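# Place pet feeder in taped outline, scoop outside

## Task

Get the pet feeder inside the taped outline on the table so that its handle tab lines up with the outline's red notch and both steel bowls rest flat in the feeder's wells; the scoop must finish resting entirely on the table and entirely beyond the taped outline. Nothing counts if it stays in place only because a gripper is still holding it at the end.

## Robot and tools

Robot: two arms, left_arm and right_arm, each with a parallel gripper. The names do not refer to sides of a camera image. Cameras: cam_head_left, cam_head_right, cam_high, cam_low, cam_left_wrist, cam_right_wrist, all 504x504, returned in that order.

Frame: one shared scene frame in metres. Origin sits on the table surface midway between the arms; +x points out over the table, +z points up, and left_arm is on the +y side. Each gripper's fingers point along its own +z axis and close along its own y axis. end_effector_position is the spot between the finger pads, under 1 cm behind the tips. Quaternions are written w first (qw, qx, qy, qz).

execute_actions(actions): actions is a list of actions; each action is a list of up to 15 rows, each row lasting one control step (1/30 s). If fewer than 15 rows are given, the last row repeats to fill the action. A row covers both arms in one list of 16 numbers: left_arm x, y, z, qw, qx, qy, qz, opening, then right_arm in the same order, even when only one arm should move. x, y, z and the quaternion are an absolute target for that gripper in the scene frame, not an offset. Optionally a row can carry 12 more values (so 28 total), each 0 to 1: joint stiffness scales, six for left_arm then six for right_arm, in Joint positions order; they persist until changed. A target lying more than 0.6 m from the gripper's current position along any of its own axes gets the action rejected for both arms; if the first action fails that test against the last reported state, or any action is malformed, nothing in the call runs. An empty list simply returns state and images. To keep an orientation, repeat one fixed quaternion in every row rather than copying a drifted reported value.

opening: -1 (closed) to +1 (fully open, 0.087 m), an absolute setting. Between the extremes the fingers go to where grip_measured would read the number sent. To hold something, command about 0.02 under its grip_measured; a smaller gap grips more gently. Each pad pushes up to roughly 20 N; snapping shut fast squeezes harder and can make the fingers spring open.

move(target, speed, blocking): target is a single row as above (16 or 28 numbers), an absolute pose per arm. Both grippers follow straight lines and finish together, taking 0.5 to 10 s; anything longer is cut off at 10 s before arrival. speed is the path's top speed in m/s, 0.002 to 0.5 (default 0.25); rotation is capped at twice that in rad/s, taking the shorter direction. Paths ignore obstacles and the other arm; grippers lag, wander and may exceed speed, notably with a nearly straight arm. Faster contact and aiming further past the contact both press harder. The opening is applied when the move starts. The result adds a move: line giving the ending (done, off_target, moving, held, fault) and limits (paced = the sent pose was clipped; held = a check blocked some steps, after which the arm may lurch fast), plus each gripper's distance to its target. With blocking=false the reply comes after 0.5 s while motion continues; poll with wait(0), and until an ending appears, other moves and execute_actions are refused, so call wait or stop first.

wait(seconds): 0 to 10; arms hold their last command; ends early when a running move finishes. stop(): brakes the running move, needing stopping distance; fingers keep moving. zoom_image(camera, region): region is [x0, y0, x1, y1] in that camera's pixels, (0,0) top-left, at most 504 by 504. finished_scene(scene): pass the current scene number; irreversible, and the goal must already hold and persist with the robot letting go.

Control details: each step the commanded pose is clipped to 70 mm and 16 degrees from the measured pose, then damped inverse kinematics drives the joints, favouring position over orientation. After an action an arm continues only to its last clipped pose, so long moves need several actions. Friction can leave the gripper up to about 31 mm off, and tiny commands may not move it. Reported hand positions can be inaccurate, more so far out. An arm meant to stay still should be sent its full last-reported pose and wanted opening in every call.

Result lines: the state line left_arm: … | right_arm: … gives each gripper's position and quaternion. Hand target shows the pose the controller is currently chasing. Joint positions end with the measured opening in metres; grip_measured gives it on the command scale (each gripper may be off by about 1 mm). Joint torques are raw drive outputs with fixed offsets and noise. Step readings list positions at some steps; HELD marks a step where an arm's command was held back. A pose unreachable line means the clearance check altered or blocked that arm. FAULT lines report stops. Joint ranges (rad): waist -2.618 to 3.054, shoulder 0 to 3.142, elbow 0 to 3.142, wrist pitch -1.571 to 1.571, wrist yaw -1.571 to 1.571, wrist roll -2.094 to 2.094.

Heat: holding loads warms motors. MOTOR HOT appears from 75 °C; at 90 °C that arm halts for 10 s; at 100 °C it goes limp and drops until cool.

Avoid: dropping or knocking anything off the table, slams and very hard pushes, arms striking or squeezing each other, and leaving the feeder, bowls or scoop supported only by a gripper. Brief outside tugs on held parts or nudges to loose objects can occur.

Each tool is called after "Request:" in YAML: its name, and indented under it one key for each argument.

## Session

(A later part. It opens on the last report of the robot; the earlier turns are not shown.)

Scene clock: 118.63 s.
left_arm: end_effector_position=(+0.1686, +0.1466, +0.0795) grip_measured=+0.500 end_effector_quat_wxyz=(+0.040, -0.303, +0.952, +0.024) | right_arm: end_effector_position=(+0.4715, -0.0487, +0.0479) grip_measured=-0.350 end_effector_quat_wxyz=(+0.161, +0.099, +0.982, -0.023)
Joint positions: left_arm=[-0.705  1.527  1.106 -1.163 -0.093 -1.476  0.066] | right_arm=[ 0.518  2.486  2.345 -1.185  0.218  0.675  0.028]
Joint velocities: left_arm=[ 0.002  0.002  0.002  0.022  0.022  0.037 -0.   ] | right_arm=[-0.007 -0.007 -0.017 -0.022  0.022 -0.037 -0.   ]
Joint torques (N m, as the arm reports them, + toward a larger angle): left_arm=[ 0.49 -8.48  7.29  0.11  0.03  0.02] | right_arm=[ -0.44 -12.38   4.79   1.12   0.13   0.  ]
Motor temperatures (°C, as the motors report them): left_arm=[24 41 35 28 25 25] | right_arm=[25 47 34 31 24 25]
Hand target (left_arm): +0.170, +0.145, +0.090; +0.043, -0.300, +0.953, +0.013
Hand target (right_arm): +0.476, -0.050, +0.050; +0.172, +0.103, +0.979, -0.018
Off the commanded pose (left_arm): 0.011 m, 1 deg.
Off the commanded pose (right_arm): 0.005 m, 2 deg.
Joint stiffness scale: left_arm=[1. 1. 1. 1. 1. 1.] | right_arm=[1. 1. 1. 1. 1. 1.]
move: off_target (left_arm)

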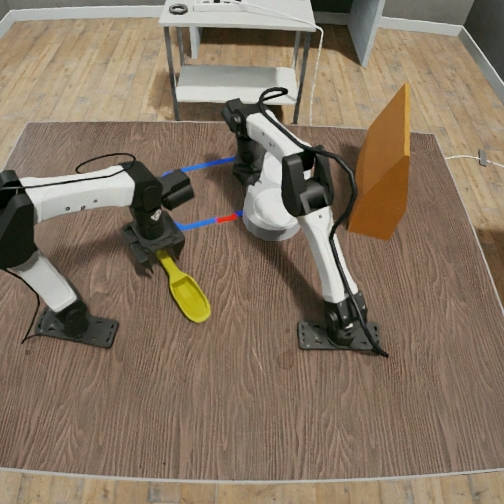

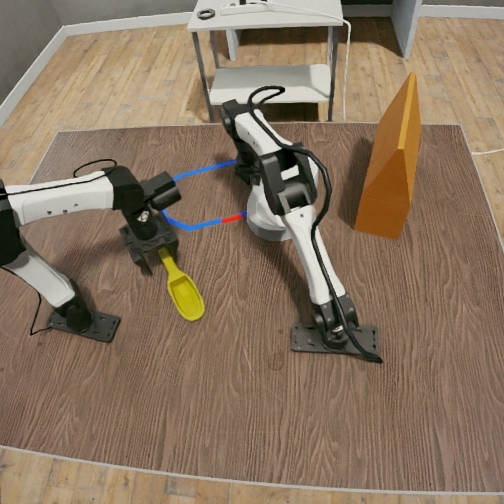

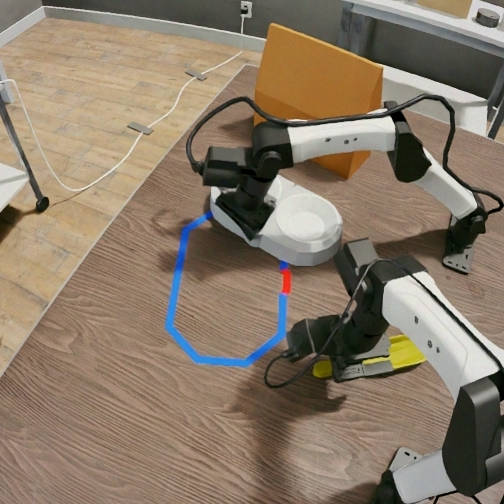

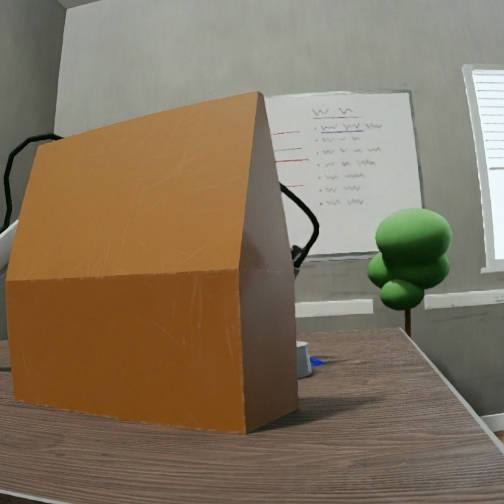

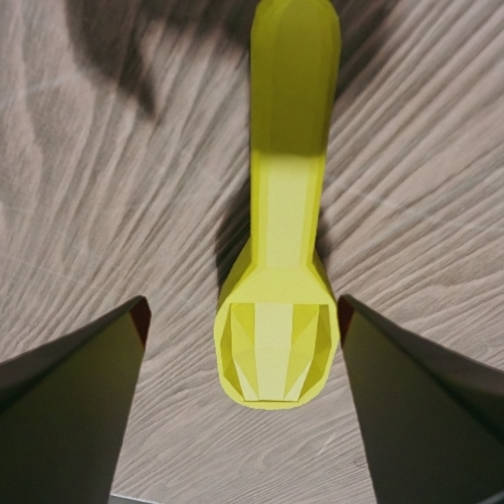

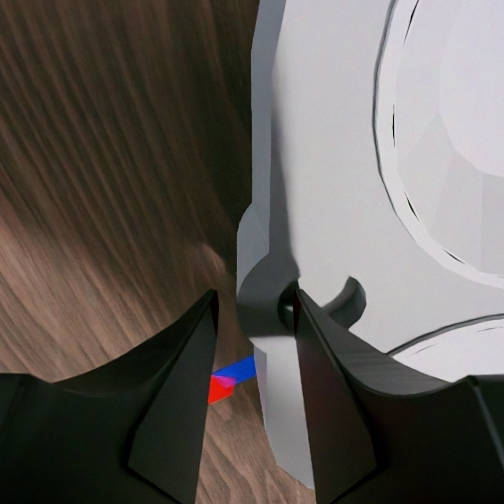

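Centered; go a bit lower, then close.

Request:
move:
  target: [0.13,0.30,0.18,0.2,0,0.98,0,0.5,0.476,-0.052,0.028,0.173,0.103,0.98,-0.018,-0.35]
  speed: 0.15

Request:
move:
  target: [0.13,0.30,0.18,0.2,0,0.98,0,0.5,0.474,-0.052,0.034,0.173,0.103,0.98,-0.018,-0.75]
  speed: 0.05

Scene clock: 130.43 s.
left_arm: end_effector_position=(+0.1289, +0.2963, +0.1706) grip_measured=+0.500 end_effector_quat_wxyz=(+0.190, +0.001, +0.982, +0.007) | right_arm: end_effector_position=(+0.4715, -0.0488, +0.0472) grip_measured=-0.350 end_effector_quat_wxyz=(+0.173, +0.100, +0.980, -0.014)
Joint positions: left_arm=[-0.492  0.852  1.052 -1.467 -0.238 -0.607  0.066] | right_arm=[ 0.518  2.435  2.245 -1.106  0.219  0.675  0.028]
Joint velocities: left_arm=[ 0.022  0.002  0.027  0.037 -0.037 -0.037 -0.   ] | right_arm=[ 0.002  0.022 -0.007 -0.007 -0.007 -0.051 -0.001]
Joint torques (N m, as the arm reports them, + toward a larger angle): left_arm=[ 1.12 -1.88  7.28  0.89 -0.02  0.01] | right_arm=[-0.48 -9.64  3.84  1.48  0.15 -0.06]
Motor temperatures (°C, as the motors report them): left_arm=[24 41 36 28 25 25] | right_arm=[25 49 32 31 24 25]
Hand target (left_arm): +0.127, +0.298, +0.178; +0.200, +0.000, +0.980, -0.001
Hand target (right_arm): +0.476, -0.052, +0.029; +0.172, +0.103, +0.979, -0.018
Off the commanded pose (left_arm): 0.010 m, 1 deg.
Off the commanded pose (right_arm): 0.020 m, 1 deg.
Joint stiffness scale: left_arm=[1. 1. 1. 1. 1. 1.] | right_arm=[1. 1. 1. 1. 1. 1.]
move: off_target (right_arm)

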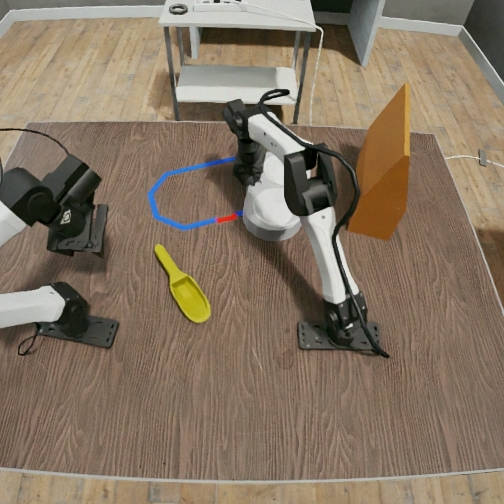

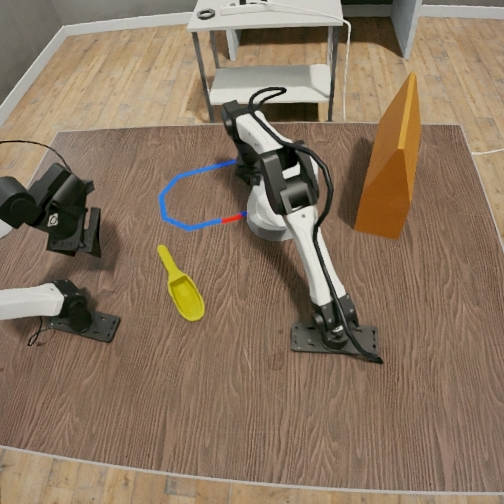

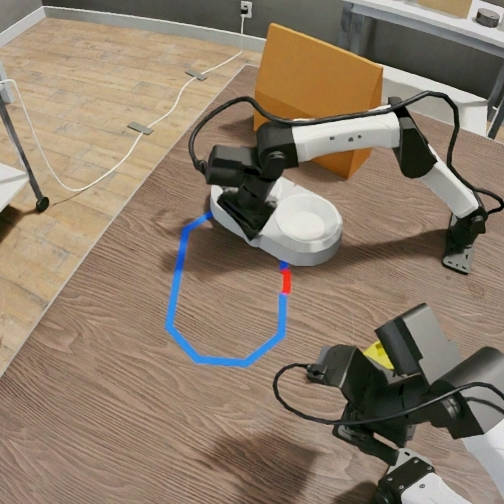

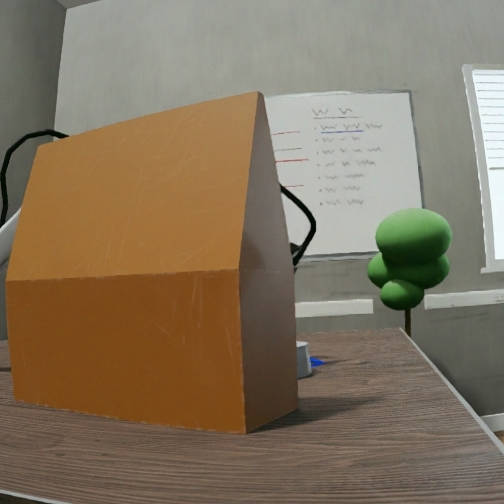

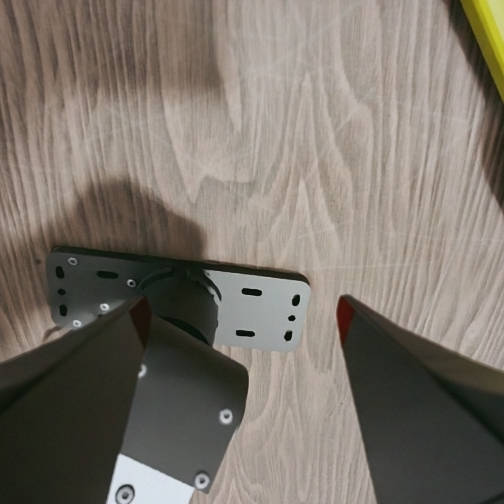

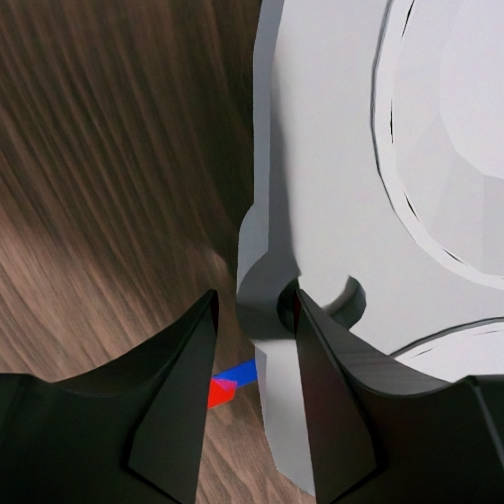

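Scene clock: 131.13 s.
left_arm: end_effector_position=(+0.1297, +0.2994, +0.1706) grip_measured=+0.500 end_effector_quat_wxyz=(+0.189, +0.001, +0.982, +0.010) | right_arm: end_effector_position=(+0.4722, -0.0498, +0.0481) grip_measured=-0.633 end_effector_quat_wxyz=(+0.175, +0.097, +0.980, -0.016)
Joint positions: left_arm=[-0.465  0.852  1.052 -1.467 -0.232 -0.581  0.066] | right_arm=[ 0.517  2.433  2.245 -1.105  0.223  0.667  0.016]
Joint velocities: left_arm=[ 0.002  0.007  0.012  0.007  0.007 -0.066 -0.   ] | right_arm=[-0.002 -0.002  0.022  0.022 -0.066 -0.037  0.   ]
Joint torques (N m, as the arm reports them, + toward a larger angle): left_arm=[ 1.06 -1.39  7.91  0.93  0.01  0.01] | right_arm=[ -0.46 -10.34   4.42   1.21   0.07   0.08]
Motor temperatures (°C, as the motors report them): left_arm=[24 41 36 28 25 25] | right_arm=[25 49 32 31 24 25]
Hand target (left_arm): +0.130, +0.300, +0.180; +0.200, -0.000, +0.980, +0.000
Hand target (right_arm): +0.474, -0.052, +0.034; +0.172, +0.103, +0.979, -0.018
Off the commanded pose (left_arm): 0.009 m, 2 deg.
Off the commanded pose (right_arm): 0.014 m, 1 deg.
Joint stiffness scale: left_arm=[1. 1. 1. 1. 1. 1.] | right_arm=[1. 1. 1. 1. 1. 1.]
move: off_target (right_arm)

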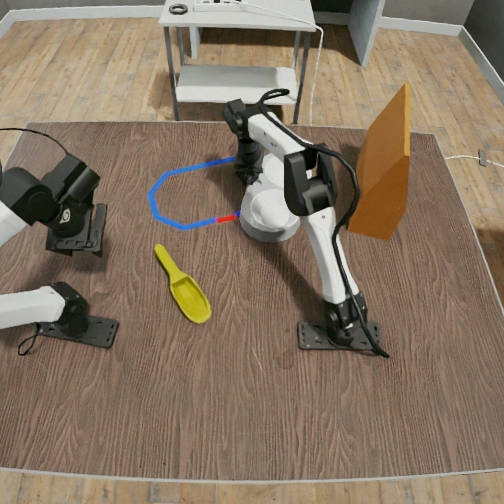

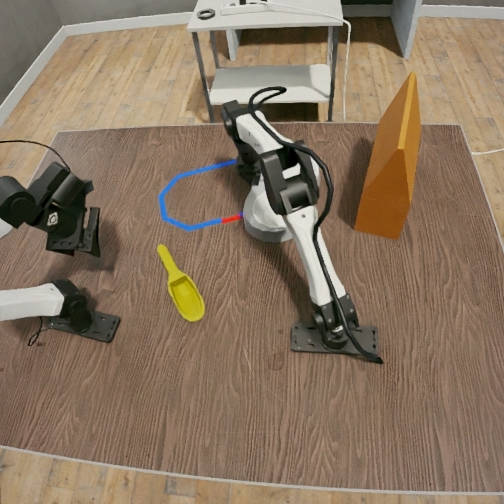

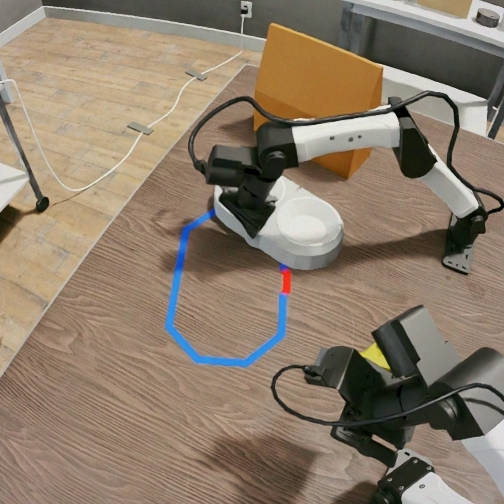

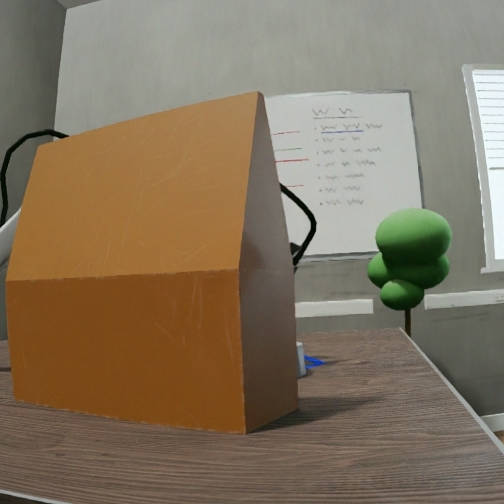

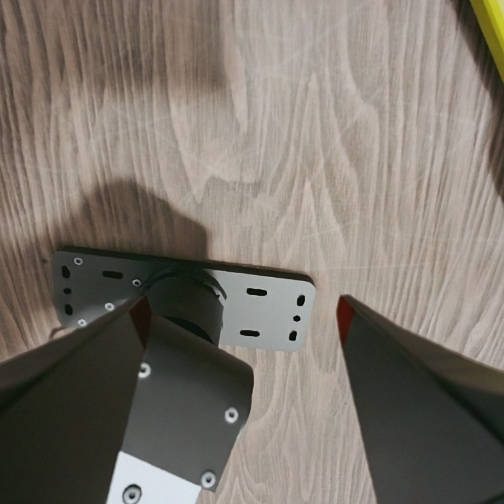

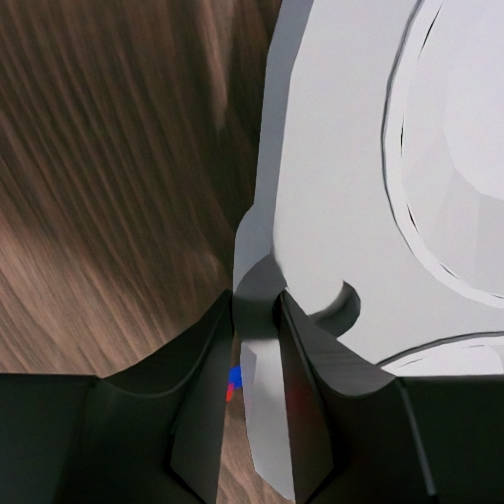

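Request:
move:
  target: [0.13,0.30,0.18,0.2,0,0.98,0,0.5,0.45,0.045,0.045,0.170,-0.213,0.961,0.038,-0.72]
  speed: 0.08

Request:
move:
  target: [0.13,0.30,0.18,0.2,0,0.98,0,0.5,0.41,0.07,0.045,0.147,-0.529,0.83,0.093,-0.72]
  speed: 0.1

Scene clock: 150.80 s.
left_arm: end_effector_position=(+0.1296, +0.2993, +0.1705) grip_measured=+0.500 end_effector_quat_wxyz=(+0.188, +0.003, +0.982, +0.010) | right_arm: end_effector_position=(+0.4513, +0.0346, +0.0490) grip_measured=-0.655 end_effector_quat_wxyz=(+0.174, -0.195, +0.965, +0.028)
Joint positions: left_arm=[-0.465  0.852  1.052 -1.467 -0.231 -0.577  0.066] | right_arm=[ 0.663  2.571  2.496 -1.154  0.098  0.23   0.015]
Joint velocities: left_arm=[ 0.017 -0.002 -0.002 -0.037 -0.066  0.051  0.   ] | right_arm=[-0.012 -0.007  0.032 -0.022 -0.007  0.037  0.   ]
Joint torques (N m, as the arm reports them, + toward a larger angle): left_arm=[ 1.17 -1.23  7.87  0.91  0.02  0.01] | right_arm=[  0.82 -10.4    9.41   0.92  -0.42  -0.23]
Motor temperatures (°C, as the motors report them): left_arm=[24 37 39 28 25 25] | right_arm=[25 49 31 31 24 25]
Hand target (left_arm): +0.130, +0.300, +0.180; +0.200, +0.000, +0.980, +0.000
Hand target (right_arm): +0.447, +0.045, +0.045; +0.169, -0.213, +0.962, +0.040
Off the commanded pose (left_arm): 0.010 m, 2 deg.
Off the commanded pose (right_arm): 0.011 m, 2 deg.
Joint stiffness scale: left_arm=[1. 1. 1. 1. 1. 1.] | right_arm=[1. 1. 1. 1. 1. 1.]
move: off_target (right_arm)

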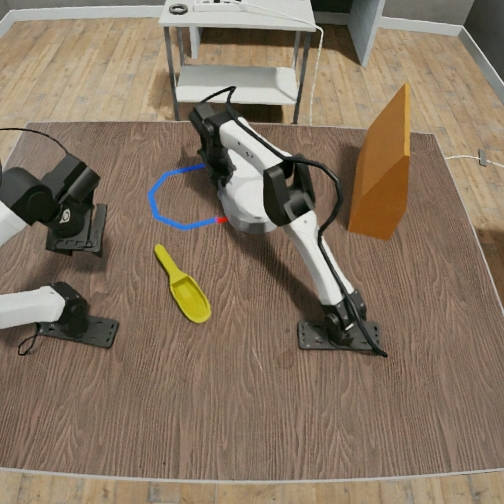

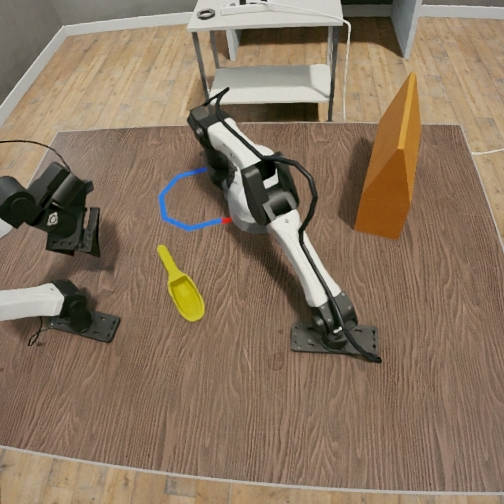

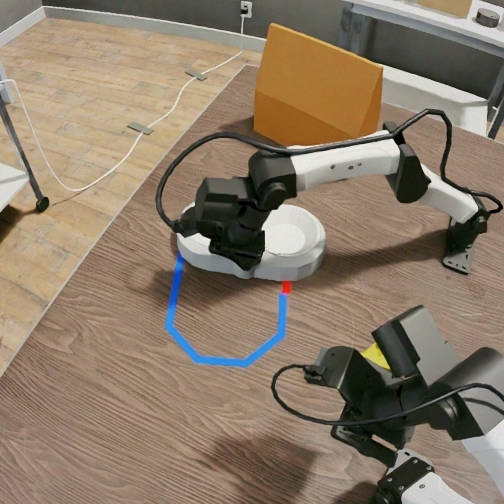

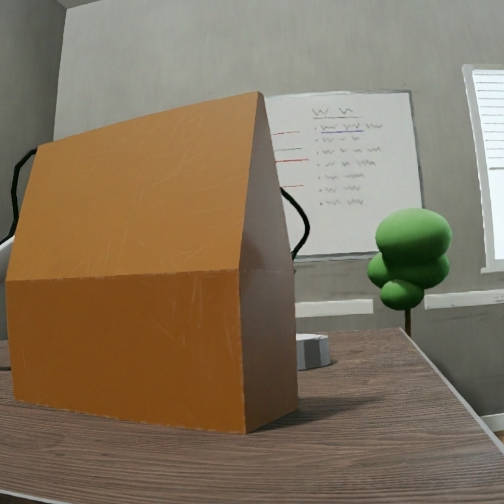

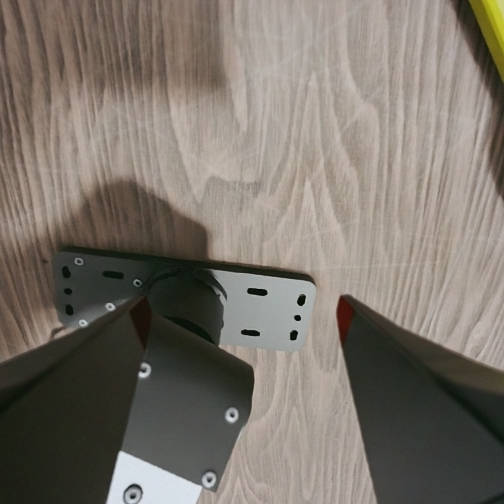

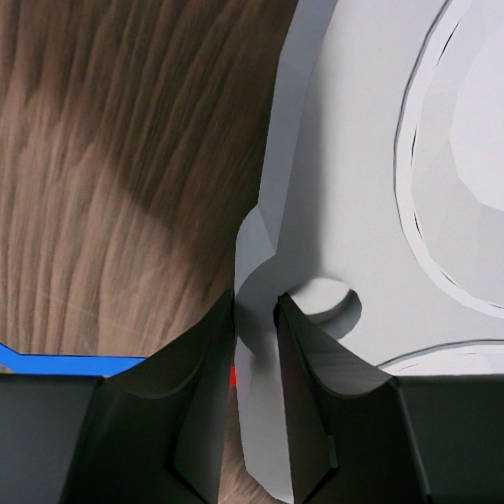

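Scene clock: 154.87 s.
left_arm: end_effector_position=(+0.1296, +0.2993, +0.1705) grip_measured=+0.500 end_effector_quat_wxyz=(+0.188, +0.003, +0.982, +0.010) | right_arm: end_effector_position=(+0.4214, +0.0632, +0.0487) grip_measured=-0.658 end_effector_quat_wxyz=(+0.156, -0.511, +0.842, +0.079)
Joint positions: left_arm=[-0.465  0.852  1.052 -1.467 -0.231 -0.577  0.066] | right_arm=[ 0.719  2.519  2.398 -1.114 -0.106 -0.371  0.015]
Joint velocities: left_arm=[-0.007  0.002 -0.007 -0.007 -0.081 -0.022  0.   ] | right_arm=[ 0.007  0.012 -0.002  0.037 -0.007  0.037 -0.   ]
Joint torques (N m, as the arm reports them, + toward a larger angle): left_arm=[ 1.19 -1.29  7.92  0.92  0.03  0.02] | right_arm=[  1.21 -11.79   5.19   0.94  -0.59  -0.3 ]
Motor temperatures (°C, as the motors report them): left_arm=[24 37 39 28 25 25] | right_arm=[25 51 31 31 24 25]
Hand target (left_arm): +0.130, +0.300, +0.180; +0.200, +0.000, +0.980, +0.000
Hand target (right_arm): +0.409, +0.069, +0.045; +0.145, -0.529, +0.831, +0.093
Off the commanded pose (left_arm): 0.010 m, 2 deg.
Off the commanded pose (right_arm): 0.014 m, 3 deg.
Joint stiffness scale: left_arm=[1. 1. 1. 1. 1. 1.] | right_arm=[1. 1. 1. 1. 1. 1.]
move: off_target (right_arm)

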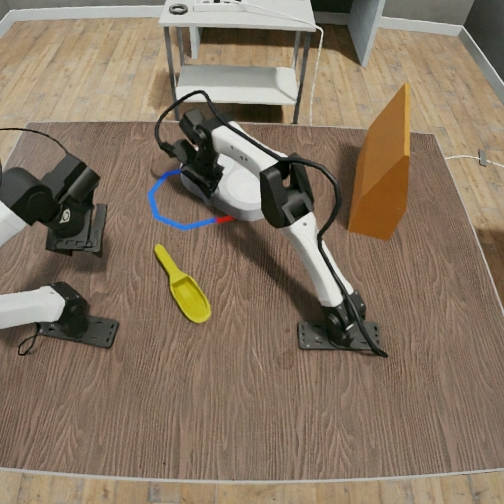

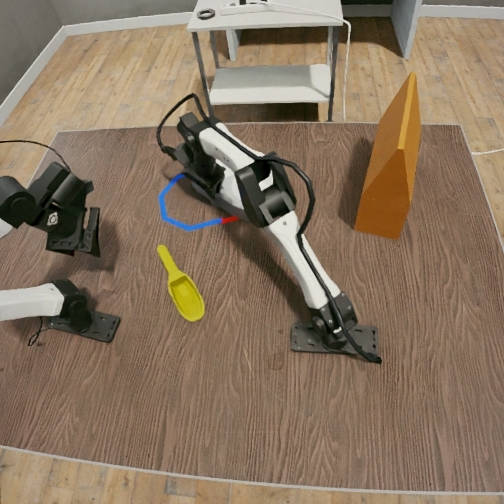

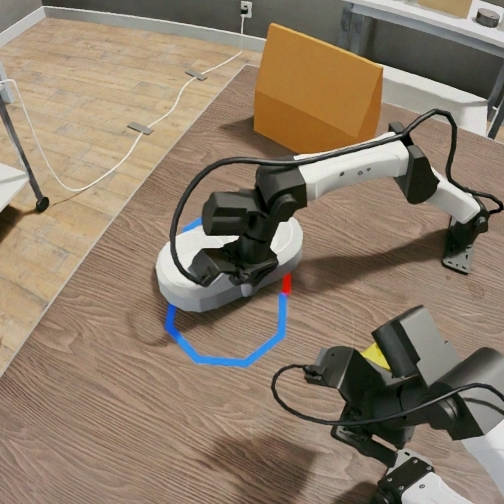

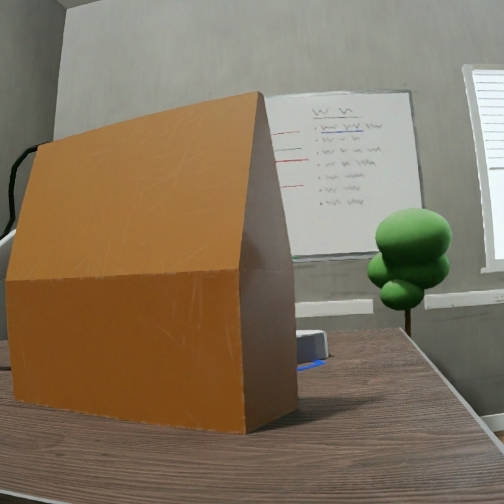

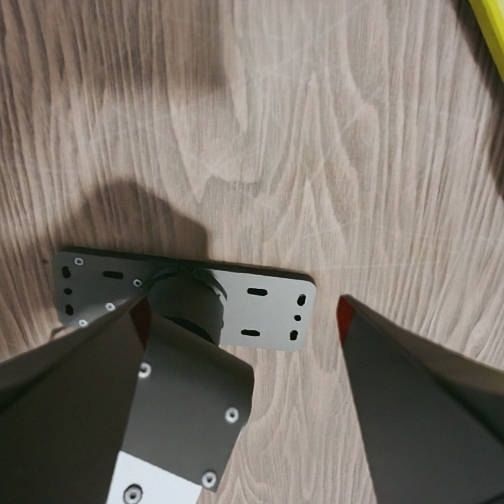

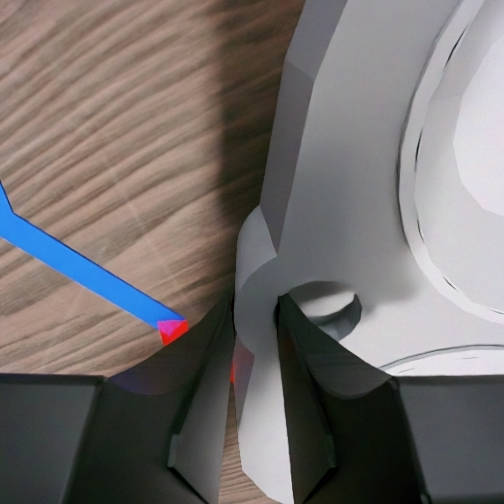

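Request:
move:
  target: [0.13,0.30,0.18,0.2,0,0.98,0,0.5,0.39,0.015,0.045,0.067,-0.849,0.51,0.111,-0.72]
  speed: 0.1

Request:
zoom_image:
  camera: "cam_high"
  region: [130,160,350,380]

Scene clock: 166.77 s.
left_arm: end_effector_position=(+0.1296, +0.2993, +0.1705) grip_measured=+0.500 end_effector_quat_wxyz=(+0.188, +0.003, +0.982, +0.010) | right_arm: end_effector_position=(+0.4007, +0.0235, +0.0472) grip_measured=-0.659 end_effector_quat_wxyz=(-0.086, +0.845, -0.517, -0.100)
Joint positions: left_arm=[-0.465  0.852  1.052 -1.467 -0.231 -0.577  0.066] | right_arm=[ 0.684  2.446  2.278 -1.309 -0.248 -1.364  0.015]
Joint velocities: left_arm=[-0.032 -0.027 -0.012  0.037  0.007 -0.037 -0.001] | right_arm=[-0.012 -0.002 -0.017 -0.037  0.007 -0.037  0.   ]
Joint torques (N m, as the arm reports them, + toward a larger angle): left_arm=[ 1.21 -1.34  7.92  0.94  0.03  0.02] | right_arm=[ -0.46 -11.49   4.33   0.15  -0.34  -0.35]
Motor temperatures (°C, as the motors report them): left_arm=[24 36 39 29 25 25] | right_arm=[25 53 30 31 24 25]
Hand target (left_arm): +0.130, +0.300, +0.180; +0.200, +0.000, +0.980, +0.000
Hand target (right_arm): +0.391, +0.014, +0.044; -0.065, +0.850, -0.511, -0.110
Off the commanded pose (left_arm): 0.010 m, 2 deg.
Off the commanded pose (right_arm): 0.014 m, 3 deg.
Joint stiffness scale: left_arm=[1. 1. 1. 1. 1. 1.] | right_arm=[1. 1. 1. 1. 1. 1.]
move: off_target (right_arm)

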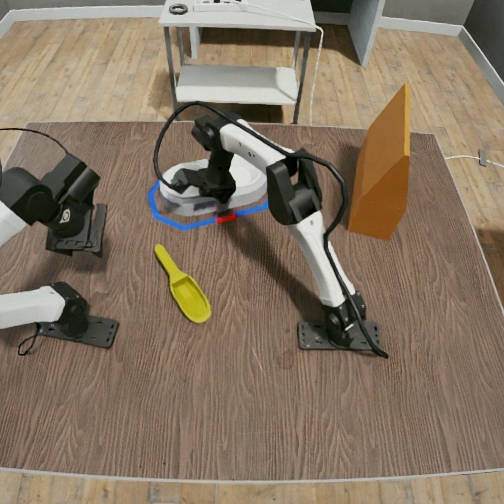

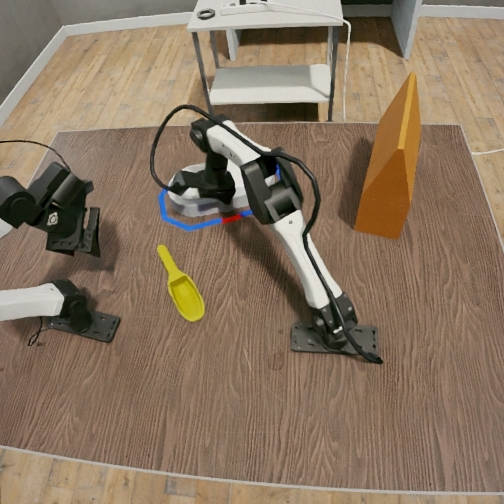

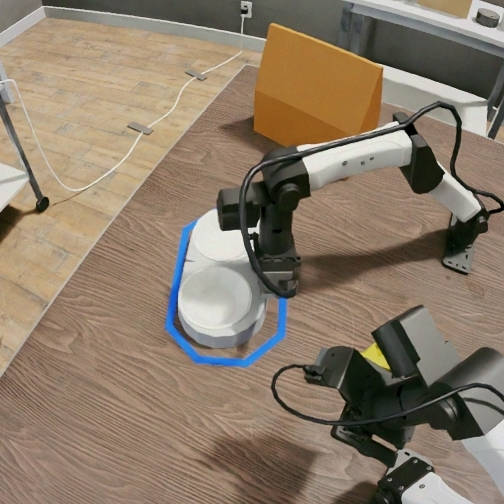

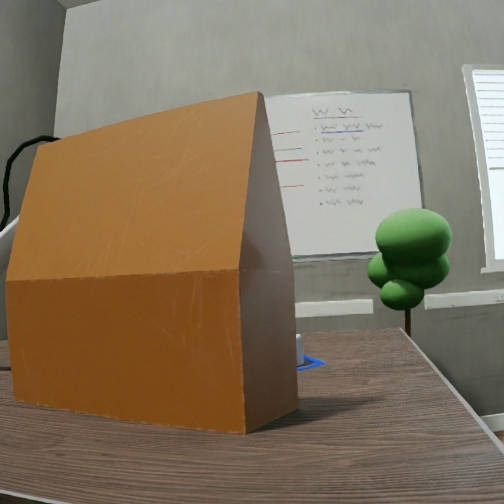

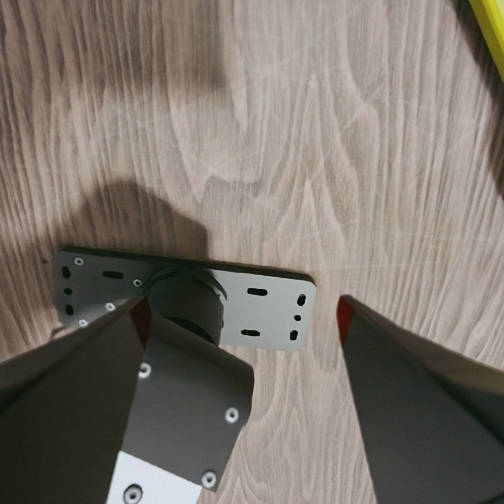

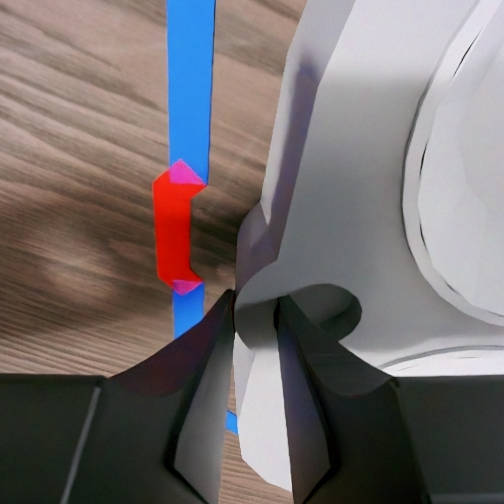

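Region (130, 160, 350, 380) of cam_high's 504x504 image, scaled by 2.291, with more detail than that image has.

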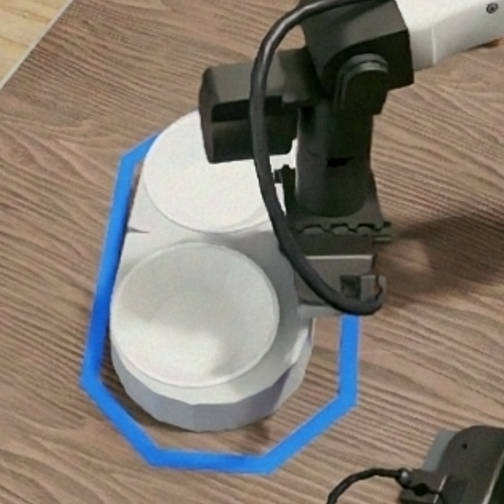

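Request:
move:
  target: [0.13,0.30,0.18,0.2,0,0.98,0,0.5,0.379,0.014,0.045,0.064,-0.862,0.488,0.113,-0.72]
  speed: 0.04

Request:
zoom_image:
  camera: "cam_high"
  region: [130,160,350,380]

Scene clock: 176.60 s.
left_arm: end_effector_position=(+0.1296, +0.2993, +0.1705) grip_measured=+0.500 end_effector_quat_wxyz=(+0.188, +0.003, +0.982, +0.010) | right_arm: end_effector_position=(+0.3921, +0.0170, +0.0471) grip_measured=-0.659 end_effector_quat_wxyz=(-0.081, +0.858, -0.496, -0.104)
Joint positions: left_arm=[-0.465  0.852  1.052 -1.467 -0.231 -0.577  0.066] | right_arm=[ 0.684  2.396  2.19  -1.289 -0.253 -1.417  0.015]
Joint velocities: left_arm=[ 0.027  0.012  0.002  0.007  0.037  0.051 -0.   ] | right_arm=[ 0.007 -0.007 -0.017 -0.007  0.037  0.007  0.002]
Joint torques (N m, as the arm reports them, + toward a larger angle): left_arm=[ 1.25 -1.37  7.95  0.96  0.03 -0.02] | right_arm=[  0.57 -11.21   4.35   0.16  -0.43  -0.16]
Motor temperatures (°C, as the motors report them): left_arm=[24 35 40 29 25 25] | right_arm=[25 54 30 30 24 25]
Hand target (left_arm): +0.130, +0.300, +0.180; +0.200, +0.000, +0.980, +0.000
Hand target (right_arm): +0.380, +0.014, +0.045; -0.064, +0.863, -0.489, -0.113
Off the commanded pose (left_arm): 0.010 m, 2 deg.
Off the commanded pose (right_arm): 0.014 m, 2 deg.
Joint stiffness scale: left_arm=[1. 1. 1. 1. 1. 1.] | right_arm=[1. 1. 1. 1. 1. 1.]
move: off_target (right_arm)

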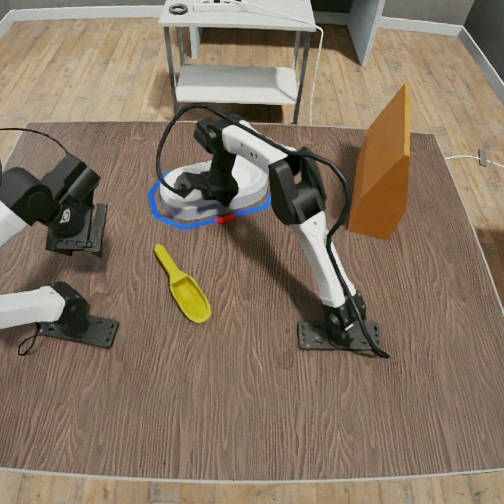

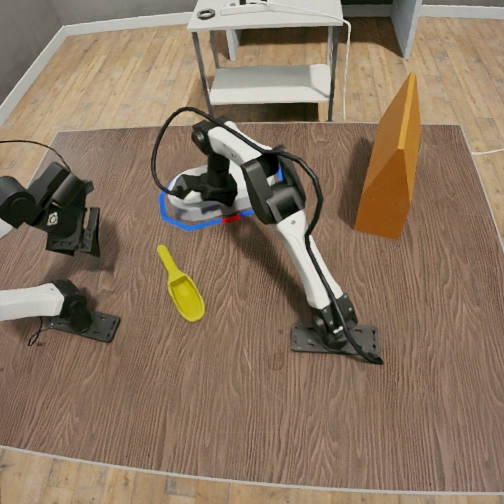

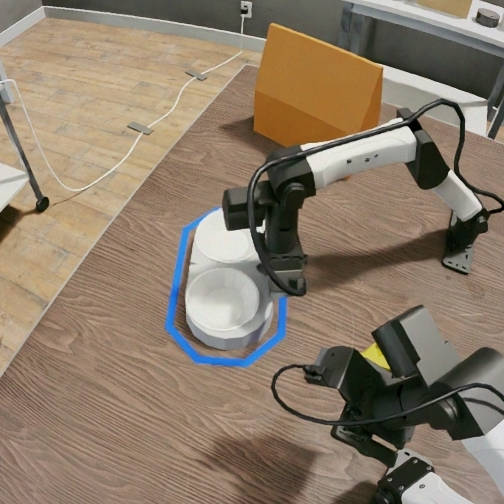

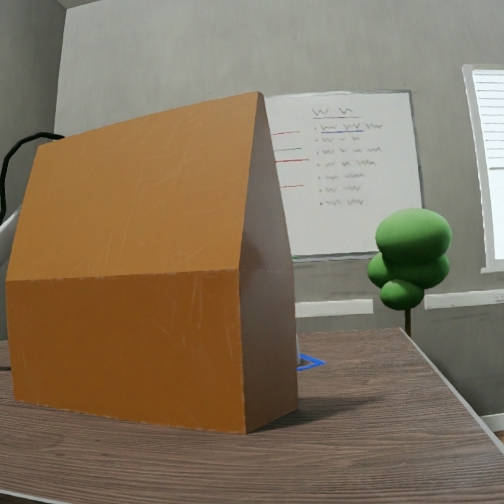

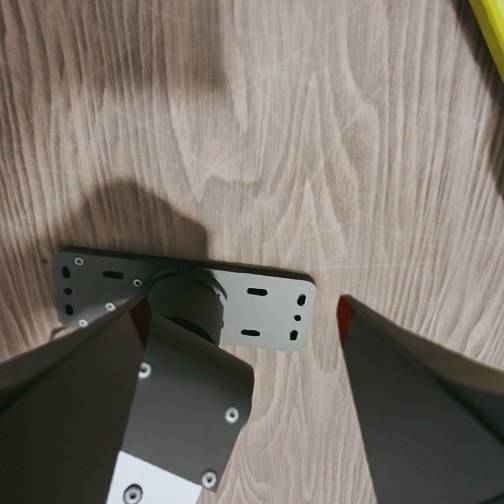

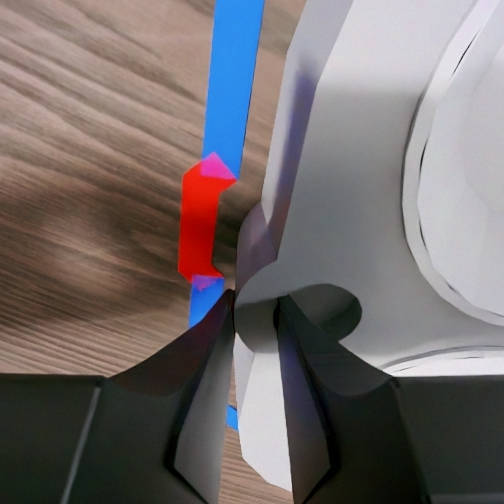

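Region (130, 160, 350, 380) of cam_high's 504x504 image, scaled by 2.291, with more detail than that image has.

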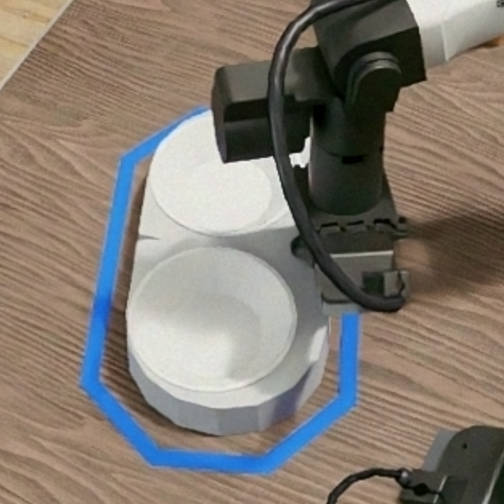

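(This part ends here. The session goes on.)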